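# Place blue spool on an empty post, rest frame

## Task

Set the blue spool upright and centred on a post that has nothing on it, and return the frame to sit on its rests. Both must stay in place with no robot holding them, and at the end every gripper must have released and the arms must be moved away.

## Robot and tools

Robots: three identical i2rt Big YAM arms named arm1, arm2 and arm3. Each has six revolute joints, a two-finger gripper and a wrist camera. With joints 1 and 6 at 0 and the hand level and pointing forward, the wrist camera rides on top of the hand and looks toward the fingertips. The hand reaches roughly 1.0 m from the joint 1 axis. Two fixed room cameras, cam_high and cam_low, belong to no arm.

Frames: one shared scene frame, origin on the floor, +z up. The hand point lies midway between the fingertips; its z axis runs along the fingers and the fingers close along its y axis. Each arm's foot pose is real but never printed, so hand positions cannot be read from a printed base.

Tool execute_actions: argument actions is a list holding exactly one action object, or empty to just read state and images. The action has a key per arm you want to command (arm1, arm2, arm3), each holding a joints object. joints maps joint names to absolute targets (not offsets), in the joint space of that arm: joint1_rad -2.879 to 2.879 (base yaw, positive is counter-clockwise seen from above, 0 points where the foot faces); joint2_rad 0 to 3.141 (shoulder, 0 means upper arm pointing back roughly level, increasing lifts it up then forward); joint3_rad 0 to 3.019 (elbow, 0 is folded, increasing opens); joint4_rad -1.692 to 1.57 (hand pitch, positive tips fingers up); joint5_rad -1.57 to 1.57 (hand sideways swing, positive toward the arm's right); joint6_rad -2.094 to 2.094 (hand roll, positive clockwise viewed from behind the hand); gripper_m 0 to 0.093 metres, the fingertip gap. Joints are in radians. Tolerances for counting as arrived: ±0.045, ±0.14, ±0.09, ±0.055, ±0.03, ±0.035 rad and ±0.003 m. Any subset of joints and arms may be given; all named motions start together and may finish at different moments. Each joint moves at its own speed, so the hand can sweep a wide, curved path between postures. Omitted joints or arms may keep pushing toward earlier targets. Argument cameras is an optional list from arm1_cam_wrist, arm2_cam_wrist, arm3_cam_wrist, cam_high, cam_low, all; omitted, null or ["all"] returns every camera, [] returns none. The pictures line lists the cameras in image order. Unknown keys, unknown camera names or out-of-range values reject the whole call and nothing moves.

Tool wait: seconds from 0 to 10; commands nothing new and returns state and images like an empty action.

Tool zoom_image: camera (one of the five names) and region [x0, y0, x1, y1] in pixels with origin at the image's top-left, at most 504 by 504; works only on a camera whose full image came in the latest result.

Tool read_manual: optional section, only "licences"; returns licence text and moves nothing.

Tool finished_scene: scene is the integer number of the current scene. It ends that scene permanently once the last command has been held, and reports whether the goal was met. Only call it when spool and frame are settled and the arms have let go and backed off. Replying without any tool call ends everything.

Result lines: joint_positions gives measured joints. joint_status tells how each commanded motion of the last accepted action ended. off_target: stopped short and may still push. contact_stop or time_out: target dropped and joint holds where it stopped, except a timed-out joint that keeps a target (at most 0.375, 0.375, 0.113, 0.225, 0.075, 0.3 rad from its position for joints 1 to 6) and goes on pushing; on_its_own names such joints, and its 'held at' value is the held target, not the position. To relieve a push, send the reported position as the new target. 'joint command not followed' plus a cause line means the self and inter-arm clearance check blocked that arm's joint targets (grippers still act); those joints show not_followed and may be retried with later actions until valid targets are sent or the path clears. Calls with no action never print this line. A target very near the current position may not move a joint; a joint holding a load may sag.

Dangers: arms do not stop on contact and can press hard. Two robots pressing hard together fails and ends the run; the clearance check can react late and ignores fingers, gripper housings and wrist cameras, and no line reports robot-robot contact. Contact through a held or loose object is fine. Arms act independently. Do not knock objects off the work area or onto the floor. Avoid drops, slips, slams and hard pushes. Sustained loads heat motors: MOTOR HOT appears from 85 °C; at 100 °C an OVER-TEMPERATURE FAULT makes that arm and its gripper go limp and fall, and unfinished keys then read limit_stop_at_motor_heat; resend targets after cooling. The robot holds its last command while you think. Loose objects may occasionally be nudged by outside disturbances, so recheck before finishing.

Each tool is called after ">>>" as name(argument=value, ...) on one line, values as JSON.

## Session

I'll start by looking at the scene.

>>> execute_actions(actions=[])

Scene clock: 0.00 s.
Motor temperatures (°C, as the motors report them): arm1=[25 26 28 27 27 27] | arm2=[25 25 27 25 26 27] | arm3=[26 24 28 27 27 25]
arm1.joint_positions: joint1_rad=-0.209 joint2_rad=+0.549 joint3_rad=+1.413 joint4_rad=-1.199 joint5_rad=+0.108 joint6_rad=+0.055 gripper_m=+0.095
arm1.joint_status: not commanded
arm1.hand: x=+1.2379 y=+0.0731 z=+1.4322 quat_wxyz=(-0.101, +0.804, -0.155, -0.565) (m; scene frame)
arm2.joint_positions: joint1_rad=+0.428 joint2_rad=+0.634 joint3_rad=+1.457 joint4_rad=-1.287 joint5_rad=-0.043 joint6_rad=-0.226 gripper_m=+0.094
arm2.joint_status: not commanded
arm2.hand: x=-0.5215 y=+1.1358 z=+1.3887 quat_wxyz=(-0.489, -0.139, -0.839, +0.195) (m; scene frame)
arm3.joint_positions: joint1_rad=-0.019 joint2_rad=+0.447 joint3_rad=+1.331 joint4_rad=-1.269 joint5_rad=+0.187 joint6_rad=-0.475 gripper_m=+0.094
arm3.joint_status: not commanded
arm3.hand: x=-0.6123 y=-1.1100 z=+1.3691 quat_wxyz=(-0.551, +0.544, -0.626, -0.088) (m; scene frame)
pictures: arm1_cam_wrist, arm2_cam_wrist, arm3_cam_wrist, cam_high, cam_low
Images, in order (width x height): arm1_cam_wrist 504x504, arm2_cam_wrist 504x504, arm3_cam_wrist 504x504, cam_high 672x504, cam_low 672x504.

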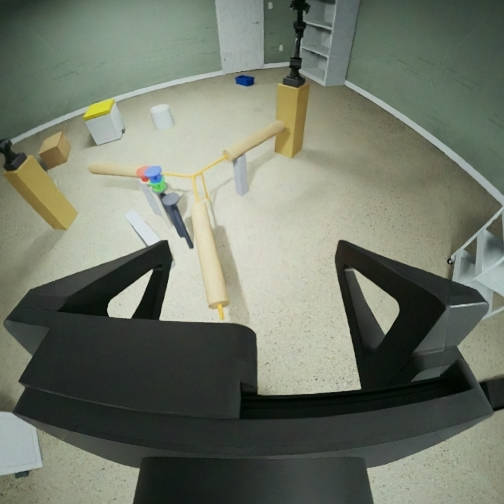

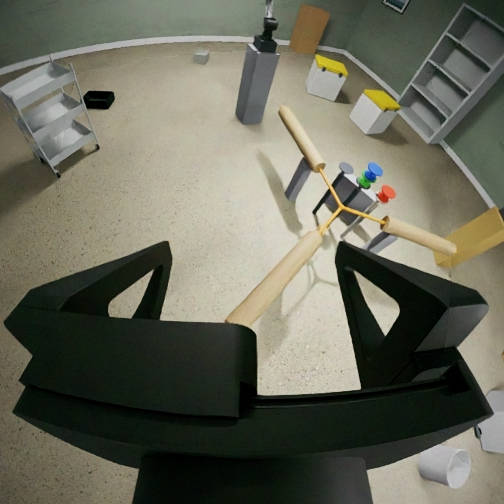

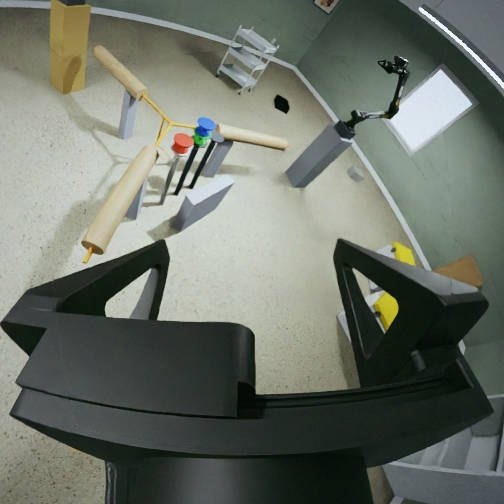

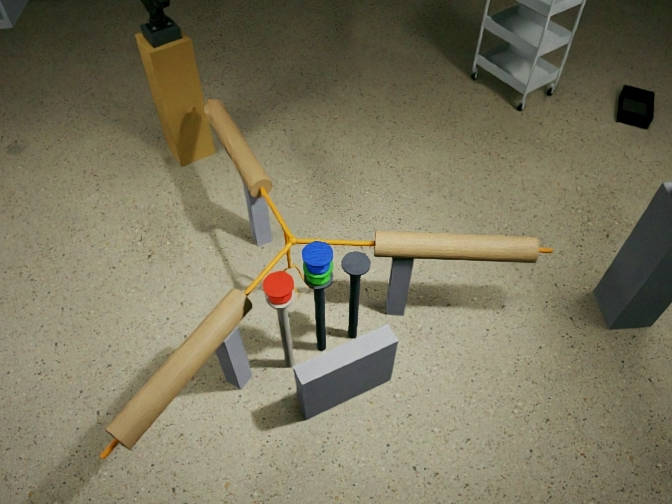

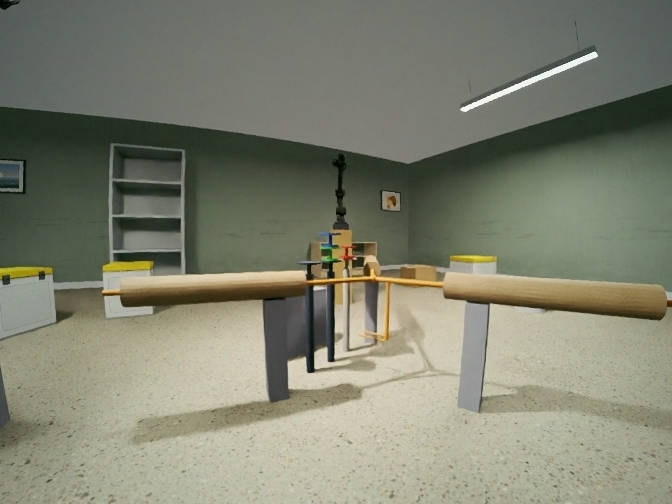

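>>> zoom_image(camera="cam_high", region=[200, 170, 450, 420])

>>> zoom_image(camera="cam_low", region=[250, 210, 450, 410])

Region (200, 170, 450, 420) of cam_high's 672x504 image, scaled by 2.016, with more detail than that image has.

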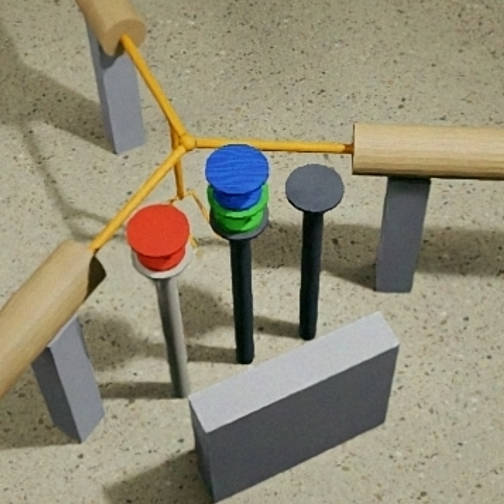

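Region (250, 210, 450, 410) of cam_low's 672x504 image, scaled by 2.520, with more detail than that image has.

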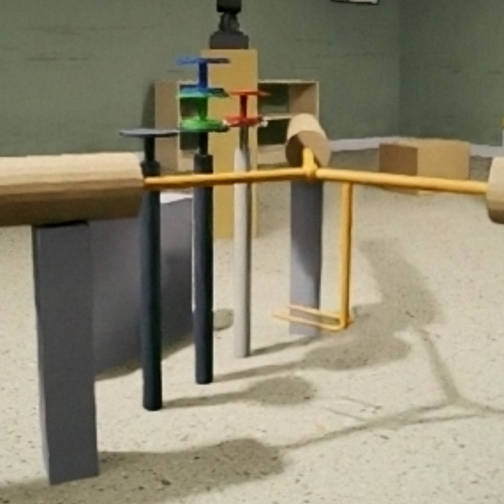

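>>> execute_actions(actions=[{"arm1": {"joints": {"joint1_rad": 0.045, "joint2_rad": 1.865, "joint3_rad": 0.662, "joint4_rad": -0.098, "joint5_rad": 0, "joint6_rad": 0, "gripper_m": 0.09}}, "arm2": {"joints": {"joint1_rad": -0.031, "joint2_rad": 1.865, "joint3_rad": 0.662, "joint4_rad": -0.098, "joint5_rad": 0, "joint6_rad": 0, "gripper_m": 0.09}}, "arm3": {"joints": {"joint1_rad": -0.048, "joint2_rad": 1.865, "joint3_rad": 0.662, "joint4_rad": -0.098, "joint5_rad": 0, "joint6_rad": 0, "gripper_m": 0.09}}}])

Scene clock: 95.30 s.
Motor temperatures (°C, as the motors report them): arm1=[25 26 36 27 27 27] | arm2=[25 25 34 25 26 27] | arm3=[26 25 34 27 27 25]
arm1.joint_positions: joint1_rad=+0.042 joint2_rad=+1.858 joint3_rad=+0.655 joint4_rad=-0.116 joint5_rad=+0.002 joint6_rad=+0.008 gripper_m=+0.090
arm1.joint_status: all done
arm1.hand: x=+1.0593 y=+0.0009 z=+0.7128 quat_wxyz=(+0.001, +0.993, -0.005, -0.117) (m; scene frame)
arm2.joint_positions: joint1_rad=-0.035 joint2_rad=+1.862 joint3_rad=+0.654 joint4_rad=-0.111 joint5_rad=-0.002 joint6_rad=-0.009 gripper_m=+0.090
arm2.joint_status: all done
arm2.hand: x=-0.5301 y=+0.9144 z=+0.6894 quat_wxyz=(-0.109, -0.492, -0.861, +0.067) (m; scene frame)
arm3.joint_positions: joint1_rad=-0.038 joint2_rad=+1.861 joint3_rad=+0.665 joint4_rad=-0.113 joint5_rad=+0.002 joint6_rad=-0.011 gripper_m=+0.090
arm3.joint_status: all done
arm3.hand: x=-0.5290 y=-0.9094 z=+0.6886 quat_wxyz=(-0.111, +0.506, -0.853, -0.061) (m; scene frame)
pictures: arm1_cam_wrist, arm2_cam_wrist, arm3_cam_wrist, cam_high, cam_low
Images, in order (width x height): arm1_cam_wrist 504x504, arm2_cam_wrist 504x504, arm3_cam_wrist 504x504, cam_high 672x504, cam_low 672x504.

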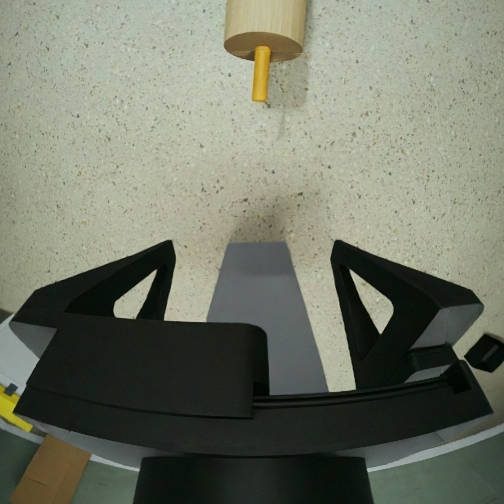

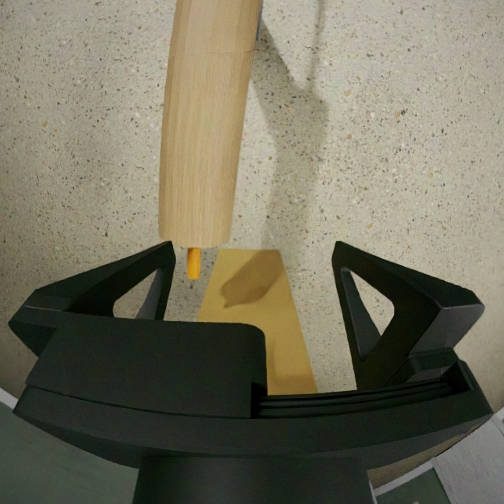

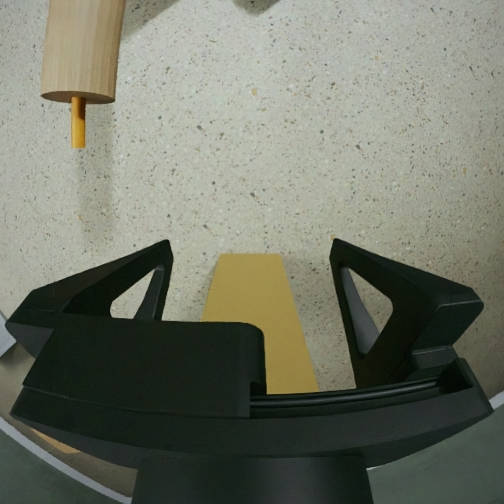

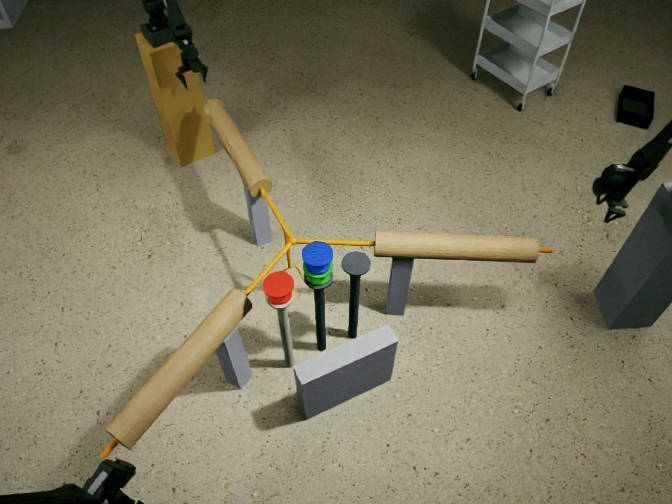

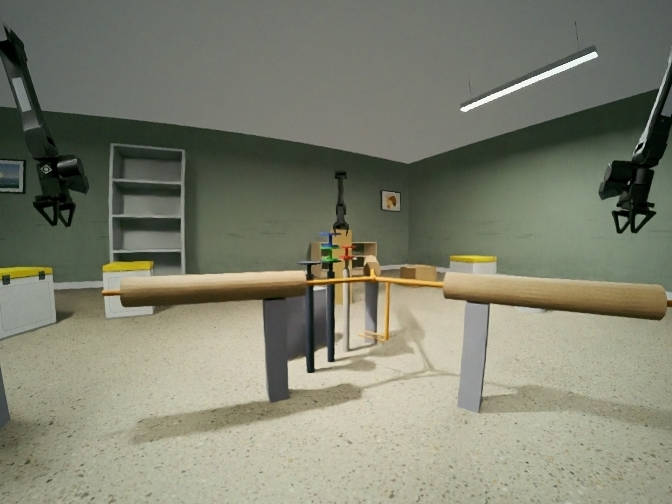

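>>> execute_actions(actions=[{"arm1": {"joints": {"joint1_rad": 0.02, "joint2_rad": 2.377, "joint3_rad": 1.413, "joint4_rad": -0.607, "joint5_rad": 0, "joint6_rad": 0.08}}, "arm2": {"joints": {"joint1_rad": 0.226, "joint2_rad": 2.05, "joint3_rad": 0.622, "joint4_rad": -0.142, "joint5_rad": 0, "joint6_rad": 0.358}}, "arm3": {"joints": {"joint1_rad": 0.409, "joint2_rad": 2.347, "joint3_rad": 1.46, "joint4_rad": -0.684, "joint5_rad": 0, "joint6_rad": 0.561}}}])

Scene clock: 152.53 s.
Motor temperatures (°C, as the motors report them): arm1=[25 29 32 27 27 27] | arm2=[25 27 31 25 26 27] | arm3=[26 27 31 27 27 25]
arm1.joint_positions: joint1_rad=+0.025 joint2_rad=+2.377 joint3_rad=+1.399 joint4_rad=-0.594 joint5_rad=+0.002 joint6_rad=+0.072 gripper_m=+0.090
arm1.joint_status: all done
arm1.hand: x=+0.8987 y=+0.0104 z=+0.6112 quat_wxyz=(+0.000, +0.999, -0.045, +0.009) (m; scene frame)
arm2.joint_positions: joint1_rad=+0.233 joint2_rad=+2.058 joint3_rad=+0.618 joint4_rad=-0.138 joint5_rad=-0.002 joint6_rad=+0.348 gripper_m=+0.090
arm2.joint_status: all done
arm2.hand: x=-0.5076 y=+1.0376 z=+0.6184 quat_wxyz=(+0.003, -0.535, -0.845, +0.003) (m; scene frame)
arm3.joint_positions: joint1_rad=+0.415 joint2_rad=+2.340 joint3_rad=+1.444 joint4_rad=-0.673 joint5_rad=-0.001 joint6_rad=+0.549 gripper_m=+0.090
arm3.joint_status: all done
arm3.hand: x=-0.6913 y=-0.6857 z=+0.6168 quat_wxyz=(+0.002, +0.463, -0.886, +0.003) (m; scene frame)
pictures: arm1_cam_wrist, arm2_cam_wrist, arm3_cam_wrist, cam_high, cam_low
Images, in order (width x height): arm1_cam_wrist 504x504, arm2_cam_wrist 504x504, arm3_cam_wrist 504x504, cam_high 672x504, cam_low 672x504.

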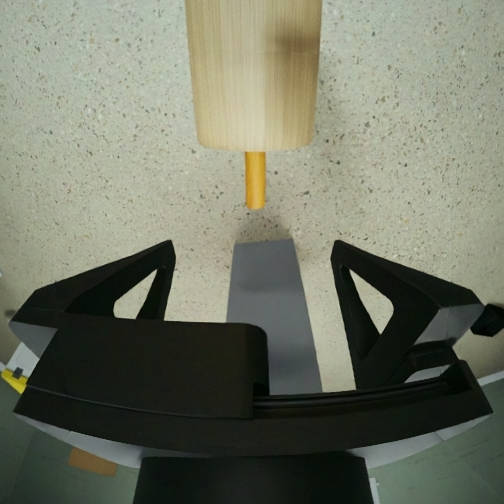

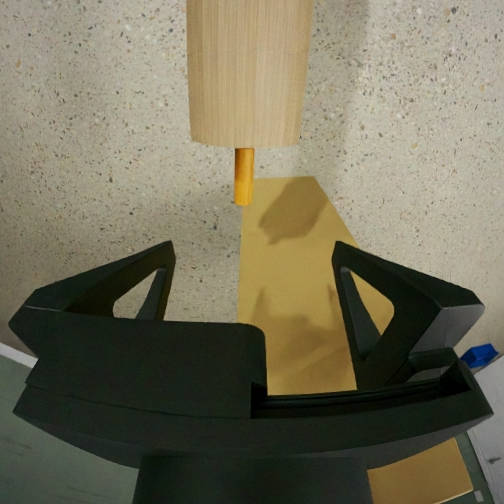

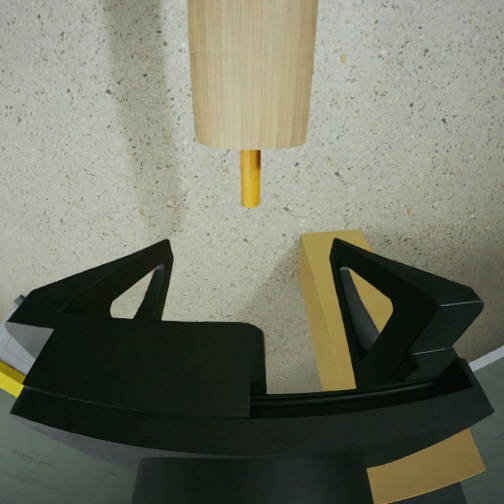

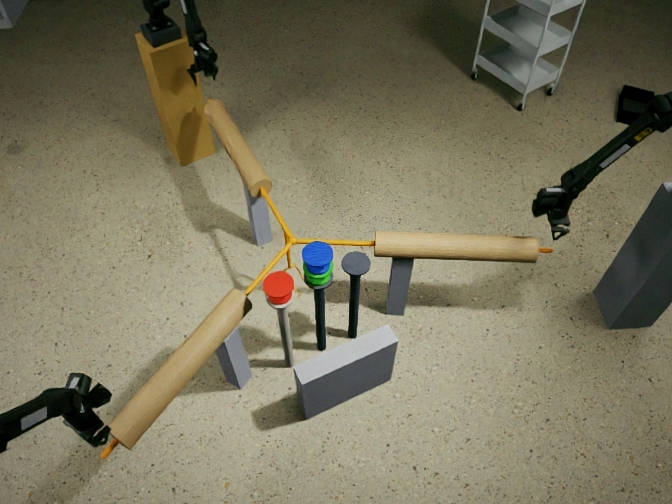

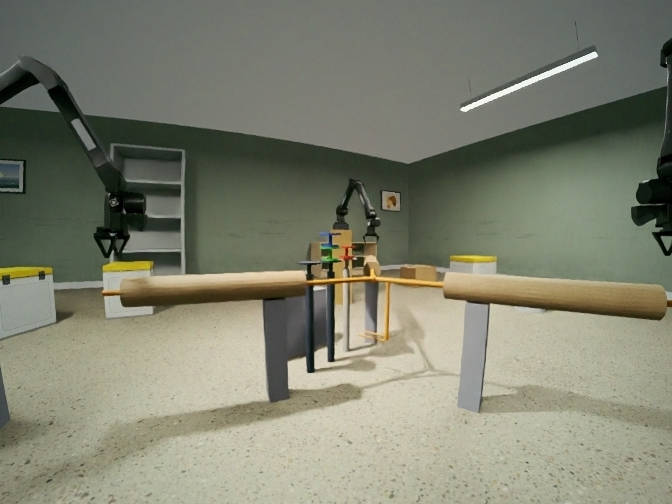

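>>> execute_actions(actions=[{"arm1": {"joints": {"joint2_rad": 2.599, "joint3_rad": 1.486, "joint4_rad": -0.457}}, "arm2": {"joints": {"joint2_rad": 2.413, "joint3_rad": 0.741, "joint4_rad": 0.10}}, "arm3": {"joints": {"joint2_rad": 2.571, "joint3_rad": 1.55, "joint4_rad": -0.55}}}])

Scene clock: 169.60 s.
Motor temperatures (°C, as the motors report them): arm1=[25 31 33 27 27 27] | arm2=[25 27 30 25 26 27] | arm3=[26 29 32 27 27 25]
arm1.joint_positions: joint1_rad=+0.025 joint2_rad=+2.613 joint3_rad=+1.478 joint4_rad=-0.469 joint5_rad=+0.002 joint6_rad=+0.072 gripper_m=+0.090
arm1.joint_status: all done
arm1.hand: x=+0.9196 y=+0.0098 z=+0.5015 quat_wxyz=(-0.001, +0.999, -0.045, +0.025) (m; scene frame)
arm2.joint_positions: joint1_rad=+0.233 joint2_rad=+2.423 joint3_rad=+0.738 joint4_rad=+0.091 joint5_rad=-0.002 joint6_rad=+0.349 gripper_m=+0.090
arm2.joint_status: all done
arm2.hand: x=-0.5119 y=+1.0404 z=+0.5129 quat_wxyz=(+0.011, -0.535, -0.845, +0.001) (m; scene frame)
arm3.joint_positions: joint1_rad=+0.415 joint2_rad=+2.577 joint3_rad=+1.545 joint4_rad=-0.557 joint5_rad=-0.001 joint6_rad=+0.550 gripper_m=+0.090
arm3.joint_status: all done
arm3.hand: x=-0.6916 y=-0.6900 z=+0.5080 quat_wxyz=(+0.007, +0.463, -0.886, +0.012) (m; scene frame)
pictures: arm1_cam_wrist, arm2_cam_wrist, arm3_cam_wrist, cam_high, cam_low
Images, in order (width x height): arm1_cam_wrist 504x504, arm2_cam_wrist 504x504, arm3_cam_wrist 504x504, cam_high 672x504, cam_low 672x504.

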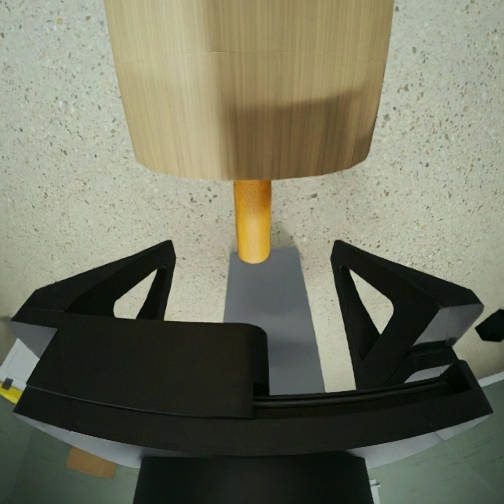

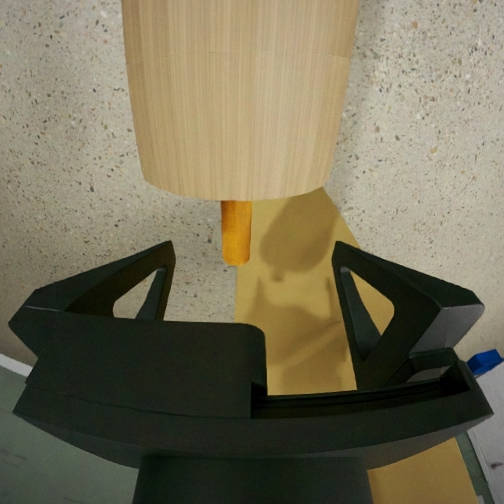

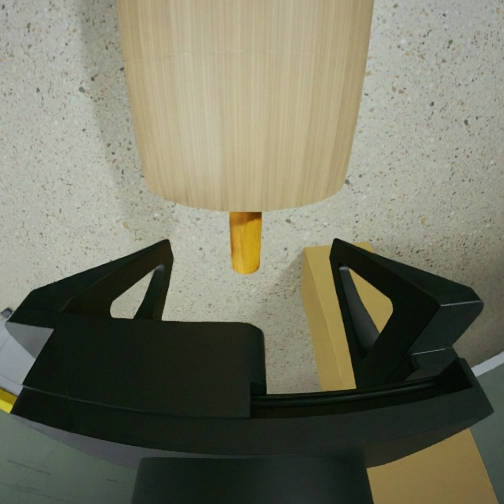

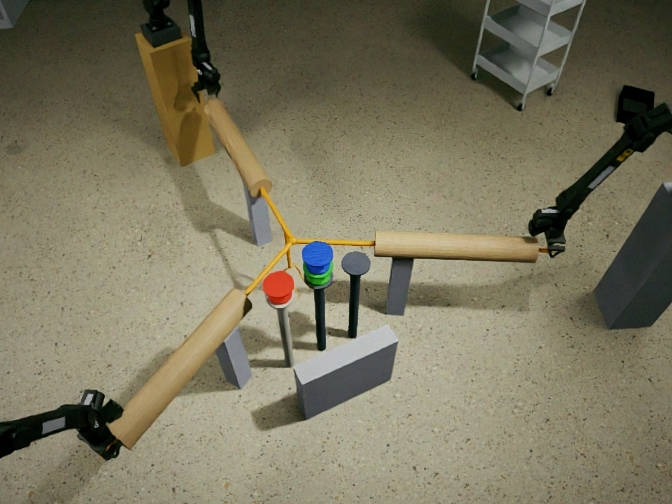

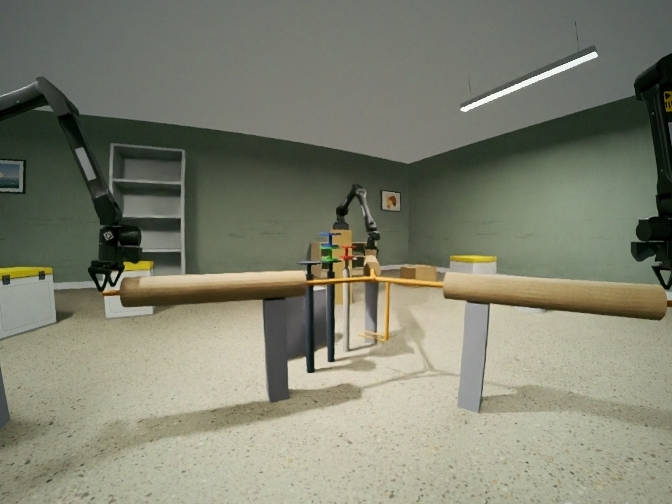

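>>> zoom_image(camera="cam_low", region=[60, 220, 200, 330])

Region (60, 220, 200, 330) of cam_low's 672x504 image, scaled by 3.600, with more detail than that image has; it fills the top 396 rows of this view, and the rest is white.

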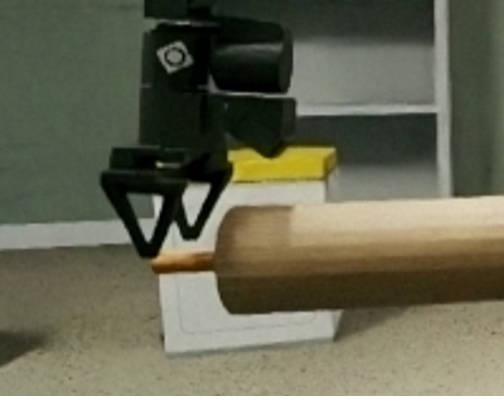

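>>> execute_actions(actions=[{"arm1": {"joints": {"joint2_rad": 2.670, "joint3_rad": 1.533, "joint4_rad": -0.404, "gripper_m": 0.06}}, "arm2": {"joints": {"joint2_rad": 2.521, "joint3_rad": 0.805, "joint4_rad": 0.167, "gripper_m": 0.06}}, "arm3": {"joints": {"joint2_rad": 2.643, "joint3_rad": 1.587, "joint4_rad": -0.496, "gripper_m": 0.06}}}])

Scene clock: 193.97 s.
Motor temperatures (°C, as the motors report them): arm1=[25 34 33 27 27 27] | arm2=[25 28 29 25 26 27] | arm3=[26 32 31 27 27 25]
arm1.joint_positions: joint1_rad=+0.025 joint2_rad=+2.647 joint3_rad=+1.513 joint4_rad=-0.417 joint5_rad=+0.002 joint6_rad=+0.073 gripper_m=+0.060
arm1.joint_status: all done
arm1.hand: x=+0.9020 y=+0.0101 z=+0.4890 quat_wxyz=(+0.000, +0.999, -0.045, -0.002) (m; scene frame)
arm2.joint_positions: joint1_rad=+0.233 joint2_rad=+2.520 joint3_rad=+0.804 joint4_rad=+0.157 joint5_rad=-0.001 joint6_rad=+0.354 gripper_m=+0.060
arm2.joint_status: all done
arm2.hand: x=-0.5016 y=+1.0297 z=+0.4817 quat_wxyz=(-0.006, -0.538, -0.843, +0.005) (m; scene frame)
arm3.joint_positions: joint1_rad=+0.415 joint2_rad=+2.627 joint3_rad=+1.567 joint4_rad=-0.506 joint5_rad=-0.001 joint6_rad=+0.550 gripper_m=+0.060
arm3.joint_status: all done
arm3.hand: x=-0.6914 y=-0.6867 z=+0.4845 quat_wxyz=(+0.001, +0.463, -0.886, +0.001) (m; scene frame)
pictures: arm1_cam_wrist, arm2_cam_wrist, arm3_cam_wrist, cam_high, cam_low
Images, in order (width x height): arm1_cam_wrist 504x504, arm2_cam_wrist 504x504, arm3_cam_wrist 504x504, cam_high 672x504, cam_low 672x504.

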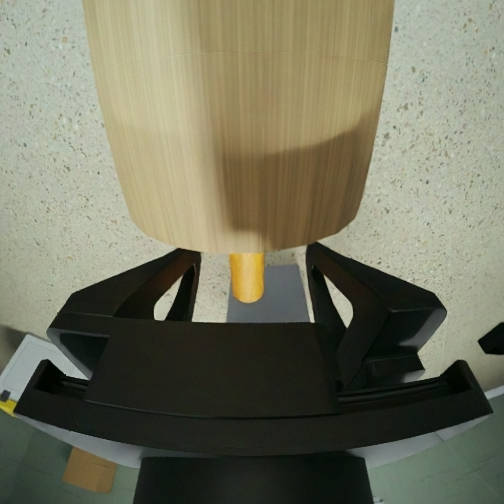

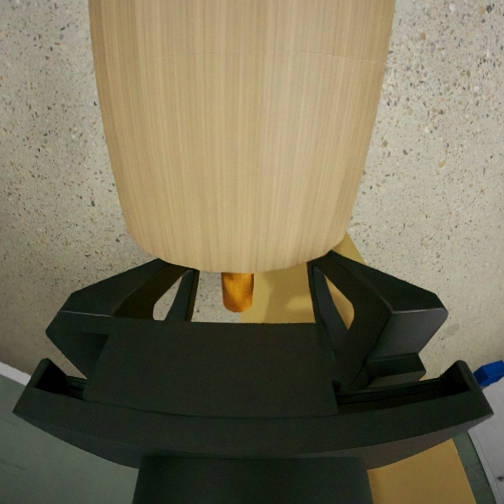

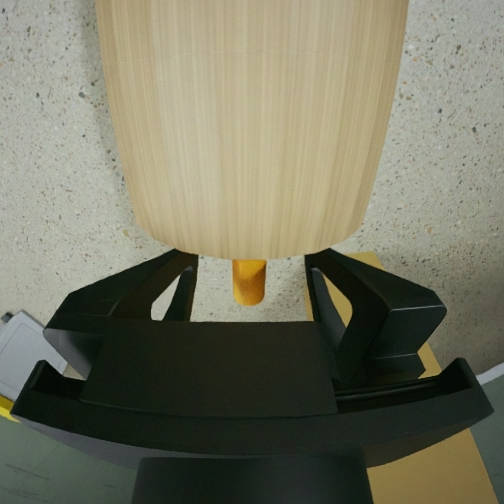

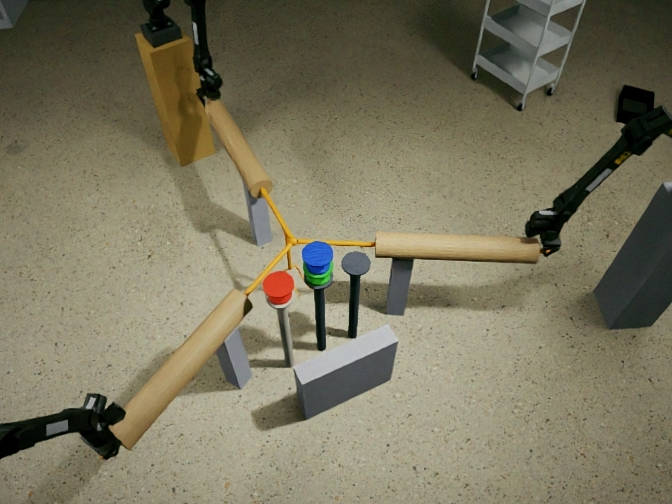

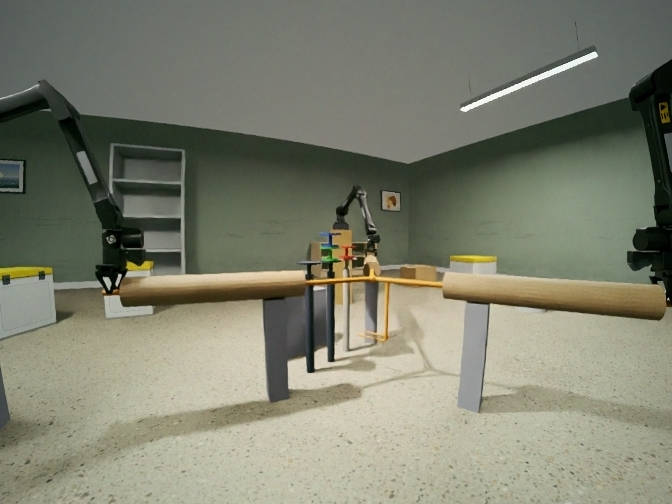

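>>> zoom_image(camera="cam_low", region=[60, 220, 200, 330])

>>> execute_actions(actions=[], cameras=[])

Region (60, 220, 200, 330) of cam_low's 672x504 image, scaled by 3.600, with more detail than that image has; it fills the top 396 rows of this view, and the rest is white.

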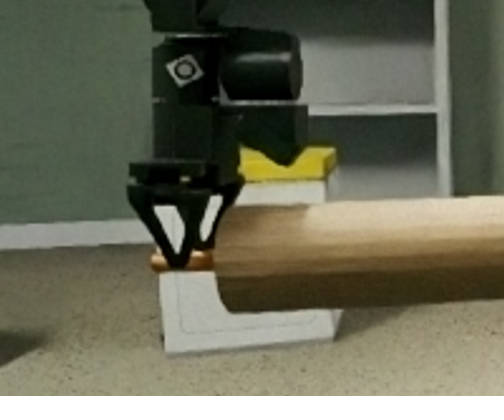

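Scene clock: 198.07 s.
Motor temperatures (°C, as the motors report them): arm1=[25 34 33 27 27 27] | arm2=[25 28 29 25 26 27] | arm3=[26 32 32 27 27 25]
arm1.joint_positions: joint1_rad=+0.025 joint2_rad=+2.647 joint3_rad=+1.513 joint4_rad=-0.417 joint5_rad=+0.002 joint6_rad=+0.073 gripper_m=+0.060
arm1.joint_status: all done
arm1.hand: x=+0.9020 y=+0.0101 z=+0.4890 quat_wxyz=(+0.000, +0.999, -0.045, -0.002) (m; scene frame)
arm2.joint_positions: joint1_rad=+0.233 joint2_rad=+2.520 joint3_rad=+0.804 joint4_rad=+0.157 joint5_rad=-0.001 joint6_rad=+0.354 gripper_m=+0.060
arm2.joint_status: all done
arm2.hand: x=-0.5016 y=+1.0297 z=+0.4817 quat_wxyz=(-0.006, -0.538, -0.843, +0.005) (m; scene frame)
arm3.joint_positions: joint1_rad=+0.415 joint2_rad=+2.627 joint3_rad=+1.567 joint4_rad=-0.506 joint5_rad=-0.001 joint6_rad=+0.550 gripper_m=+0.060
arm3.joint_status: all done
arm3.hand: x=-0.6914 y=-0.6867 z=+0.4845 quat_wxyz=(+0.001, +0.463, -0.886, +0.001) (m; scene frame)
pictures: none
No camera images: the call's "cameras" was empty. Leave "cameras" out to get every camera's image.

>>> execute_actions(actions=[{"arm1": {"joints": {"joint2_rad": 2.685, "joint4_rad": -0.39}}, "arm2": {"joints": {"joint2_rad": 2.555, "joint4_rad": 0.18}}, "arm3": {"joints": {"joint2_rad": 2.662, "joint4_rad": -0.485}}}])

Scene clock: 207.10 s.
Motor temperatures (°C, as the motors report them): arm1=[25 34 33 27 27 27] | arm2=[25 28 29 25 26 27] | arm3=[26 32 32 27 27 25]
arm1.joint_positions: joint1_rad=+0.025 joint2_rad=+2.661 joint3_rad=+1.513 joint4_rad=-0.405 joint5_rad=+0.002 joint6_rad=+0.073 gripper_m=+0.060
arm1.joint_status: all done
arm1.hand: x=+0.9060 y=+0.0100 z=+0.4816 quat_wxyz=(+0.000, +0.999, -0.045, +0.000) (m; scene frame)
arm2.joint_positions: joint1_rad=+0.233 joint2_rad=+2.546 joint3_rad=+0.804 joint4_rad=+0.170 joint5_rad=-0.001 joint6_rad=+0.354 gripper_m=+0.060
arm2.joint_status: all done
arm2.hand: x=-0.5078 y=+1.0357 z=+0.4740 quat_wxyz=(+0.000, -0.538, -0.843, +0.004) (m; scene frame)
arm3.joint_positions: joint1_rad=+0.415 joint2_rad=+2.639 joint3_rad=+1.567 joint4_rad=-0.497 joint5_rad=-0.001 joint6_rad=+0.550 gripper_m=+0.060
arm3.joint_status: all done
arm3.hand: x=-0.6916 y=-0.6902 z=+0.4778 quat_wxyz=(+0.002, +0.463, -0.886, +0.003) (m; scene frame)
pictures: arm1_cam_wrist, arm2_cam_wrist, arm3_cam_wrist, cam_high, cam_low
Images, in order (width x height): arm1_cam_wrist 504x504, arm2_cam_wrist 504x504, arm3_cam_wrist 504x504, cam_high 672x504, cam_low 672x504.

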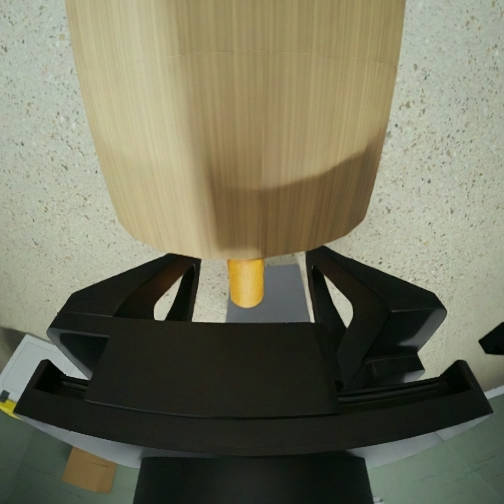

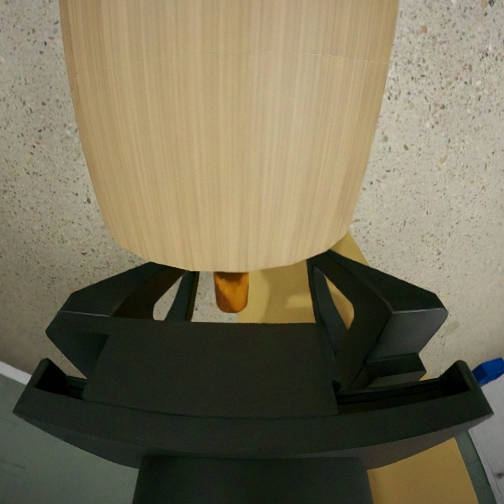

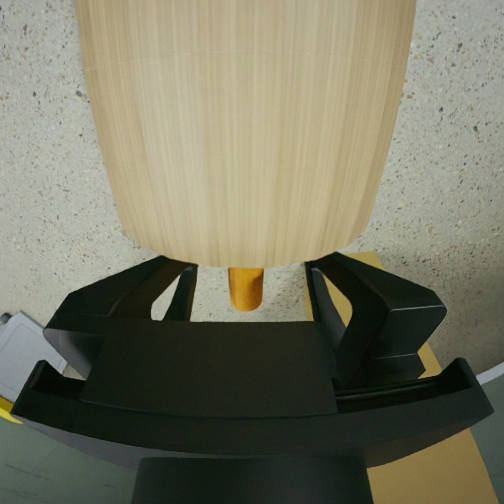

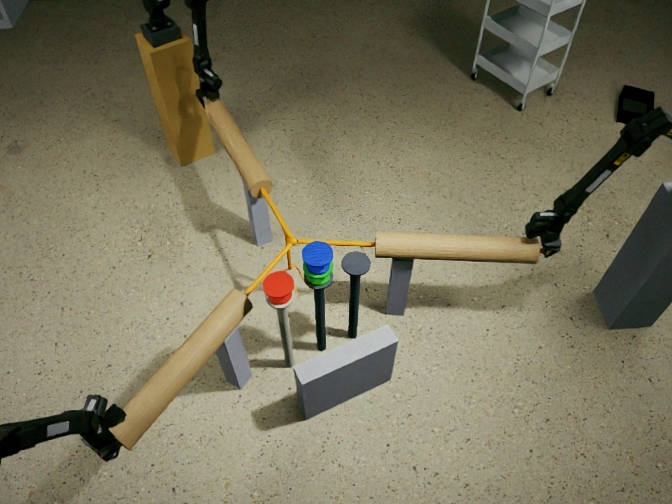

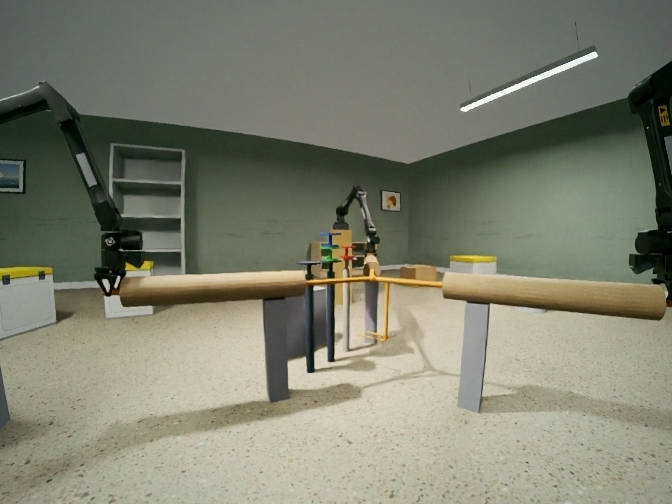

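>>> execute_actions(actions=[{"arm1": {"joints": {"gripper_m": 0.0}}, "arm2": {"joints": {"gripper_m": 0.0}}, "arm3": {"joints": {"gripper_m": 0.0}}}], cameras=["arm1_cam_wrist", "arm2_cam_wrist", "arm3_cam_wrist", "cam_low"])

Scene clock: 212.33 s.
Motor temperatures (°C, as the motors report them): arm1=[25 34 33 27 27 27] | arm2=[25 28 29 25 26 27] | arm3=[26 32 32 27 27 25]
arm1.joint_positions: joint1_rad=+0.024 joint2_rad=+2.661 joint3_rad=+1.514 joint4_rad=-0.402 joint5_rad=+0.004 joint6_rad=+0.069 gripper_m=+0.019
arm1.joint_status: gripper_m off_target (ended at +0.019, target +0.000)
arm1.hand: x=+0.9050 y=+0.0110 z=+0.4815 quat_wxyz=(-0.001, +0.999, -0.044, -0.002) (m; scene frame)
arm2.joint_positions: joint1_rad=+0.233 joint2_rad=+2.546 joint3_rad=+0.804 joint4_rad=+0.172 joint5_rad=-0.011 joint6_rad=+0.361 gripper_m=+0.018
arm2.joint_status: gripper_m off_target (ended at +0.018, target +0.000)
arm2.hand: x=-0.5065 y=+1.0366 z=+0.4739 quat_wxyz=(-0.002, -0.540, -0.841, +0.000) (m; scene frame)
arm3.joint_positions: joint1_rad=+0.415 joint2_rad=+2.639 joint3_rad=+1.567 joint4_rad=-0.499 joint5_rad=+0.002 joint6_rad=+0.552 gripper_m=+0.019
arm3.joint_status: gripper_m off_target (ended at +0.019, target +0.000)
arm3.hand: x=-0.6907 y=-0.6909 z=+0.4776 quat_wxyz=(+0.002, +0.461, -0.887, +0.005) (m; scene frame)
pictures: arm1_cam_wrist, arm2_cam_wrist, arm3_cam_wrist, cam_low
Images, in order (width x height): arm1_cam_wrist 504x504, arm2_cam_wrist 504x504, arm3_cam_wrist 504x504, cam_low 672x504.

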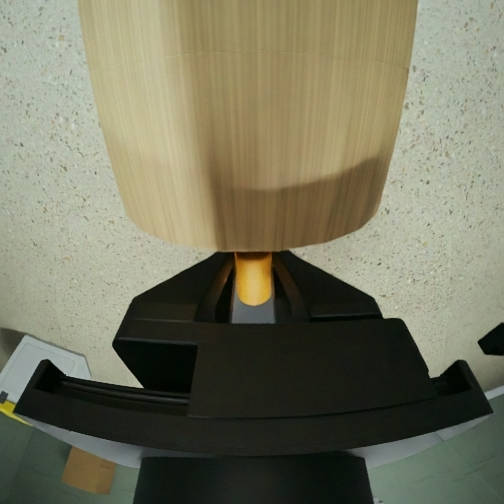

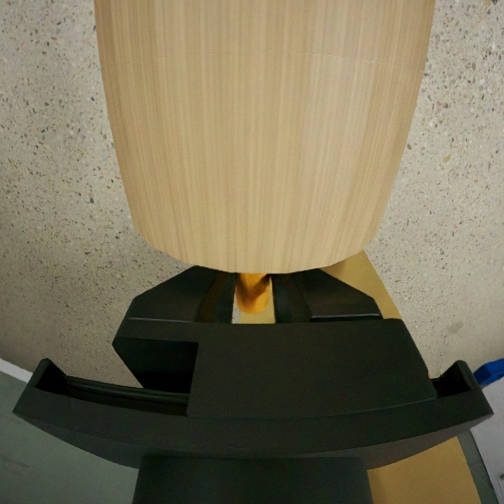

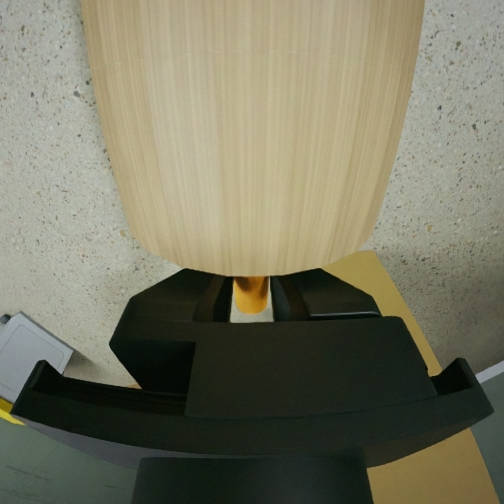

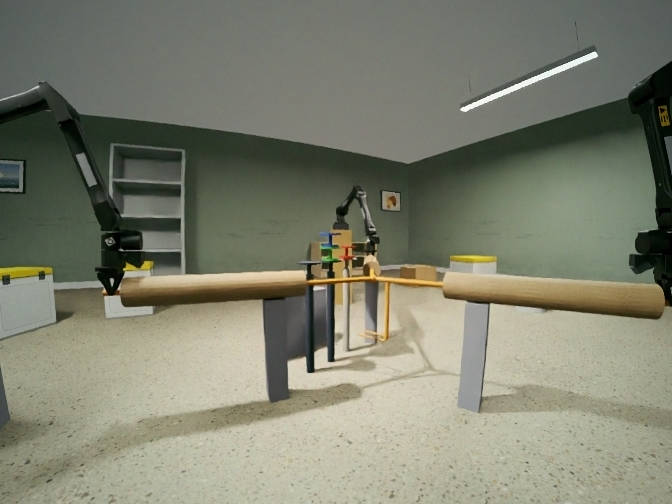

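>>> execute_actions(actions=[{"arm1": {"joints": {"joint2_rad": 2.315, "joint3_rad": 1.341, "joint4_rad": -0.575}}, "arm2": {"joints": {"joint2_rad": 2.037, "joint3_rad": 0.613, "joint4_rad": -0.146}}, "arm3": {"joints": {"joint2_rad": 2.312, "joint3_rad": 1.426, "joint4_rad": -0.684}}}])

Scene clock: 242.33 s.
Motor temperatures (°C, as the motors report them): arm1=[25 34 33 27 27 27] | arm2=[25 28 29 25 26 27] | arm3=[26 33 32 27 27 25]
arm1.joint_positions: joint1_rad=+0.018 joint2_rad=+2.326 joint3_rad=+1.343 joint4_rad=-0.560 joint5_rad=+0.003 joint6_rad=+0.061 gripper_m=+0.019
arm1.joint_status: all done
arm1.hand: x=+0.9044 y=+0.0146 z=+0.6264 quat_wxyz=(+0.000, +0.999, -0.044, -0.005) (m; scene frame)
arm2.joint_positions: joint1_rad=+0.223 joint2_rad=+2.055 joint3_rad=+0.612 joint4_rad=-0.134 joint5_rad=-0.006 joint6_rad=+0.355 gripper_m=+0.018
arm2.joint_status: all done
arm2.hand: x=-0.5105 y=+1.0371 z=+0.6190 quat_wxyz=(+0.001, -0.542, -0.840, +0.001) (m; scene frame)
arm3.joint_positions: joint1_rad=+0.415 joint2_rad=+2.316 joint3_rad=+1.424 joint4_rad=-0.683 joint5_rad=+0.003 joint6_rad=+0.556 gripper_m=+0.019
arm3.joint_status: all done
arm3.hand: x=-0.6908 y=-0.6914 z=+0.6251 quat_wxyz=(+0.002, +0.460, -0.888, +0.007) (m; scene frame)
pictures: arm1_cam_wrist, arm2_cam_wrist, arm3_cam_wrist, cam_high, cam_low
Images, in order (width x height): arm1_cam_wrist 504x504, arm2_cam_wrist 504x504, arm3_cam_wrist 504x504, cam_high 672x504, cam_low 672x504.

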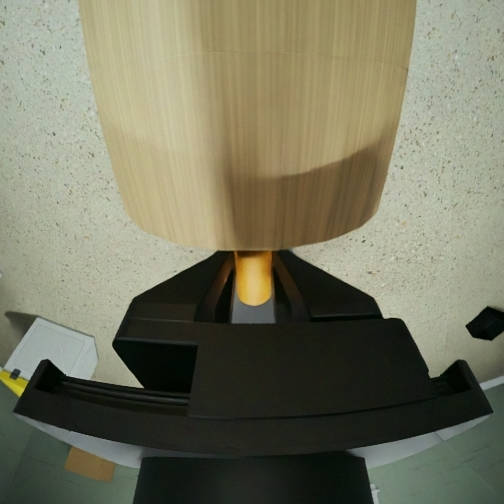

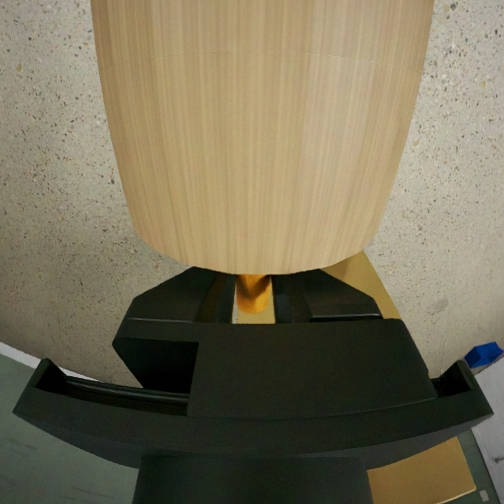

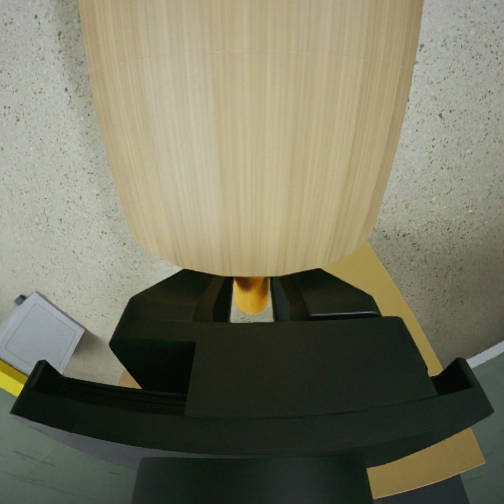

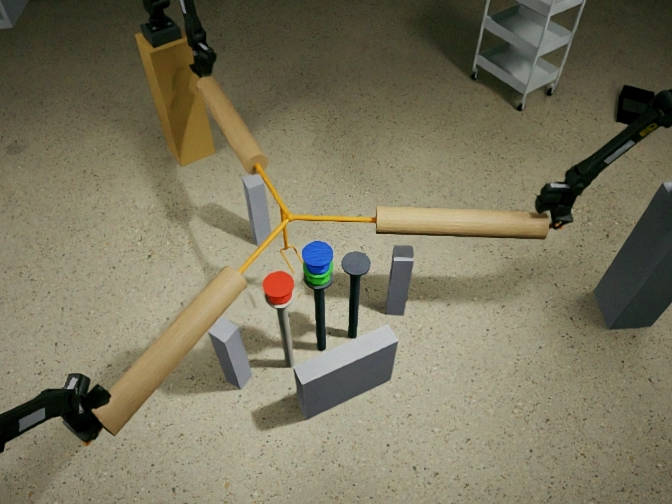

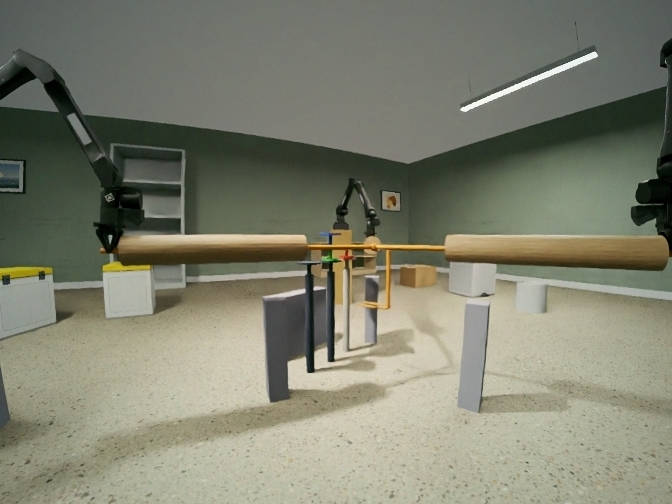

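>>> execute_actions(actions=[{"arm1": {"joints": {"joint2_rad": 2.015, "joint3_rad": 1.322, "joint4_rad": -0.852}}, "arm2": {"joints": {"joint2_rad": 1.522, "joint3_rad": 0.619, "joint4_rad": -0.661}}, "arm3": {"joints": {"joint2_rad": 2.043, "joint3_rad": 1.438, "joint4_rad": -0.963}}}], cameras=["cam_high", "cam_low"])

Scene clock: 262.23 s.
Motor temperatures (°C, as the motors report them): arm1=[25 36 33 27 27 27] | arm2=[25 28 29 25 26 27] | arm3=[26 33 32 27 27 25]
arm1.joint_positions: joint1_rad=+0.021 joint2_rad=+2.021 joint3_rad=+1.317 joint4_rad=-0.846 joint5_rad=+0.002 joint6_rad=+0.061 gripper_m=+0.019
arm1.joint_status: all done
arm1.hand: x=+0.9072 y=+0.0128 z=+0.7794 quat_wxyz=(+0.000, +0.999, -0.042, -0.002) (m; scene frame)
arm2.joint_positions: joint1_rad=+0.224 joint2_rad=+1.529 joint3_rad=+0.608 joint4_rad=-0.637 joint5_rad=-0.003 joint6_rad=+0.356 gripper_m=+0.018
arm2.joint_status: all done
arm2.hand: x=-0.5084 y=+1.0366 z=+0.7712 quat_wxyz=(-0.007, -0.542, -0.840, +0.005) (m; scene frame)
arm3.joint_positions: joint1_rad=+0.415 joint2_rad=+2.044 joint3_rad=+1.424 joint4_rad=-0.959 joint5_rad=+0.002 joint6_rad=+0.554 gripper_m=+0.019
arm3.joint_status: all done
arm3.hand: x=-0.6908 y=-0.6935 z=+0.7748 quat_wxyz=(+0.003, +0.461, -0.887, +0.008) (m; scene frame)
pictures: cam_high, cam_low
Images, in order (width x height): cam_high 672x504, cam_low 672x504.

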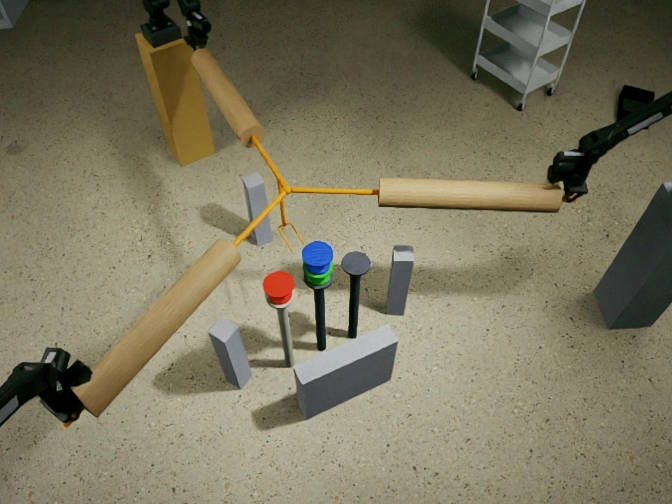

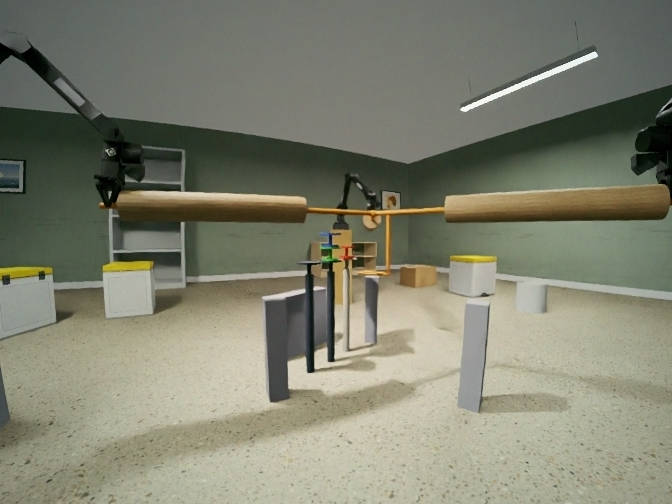

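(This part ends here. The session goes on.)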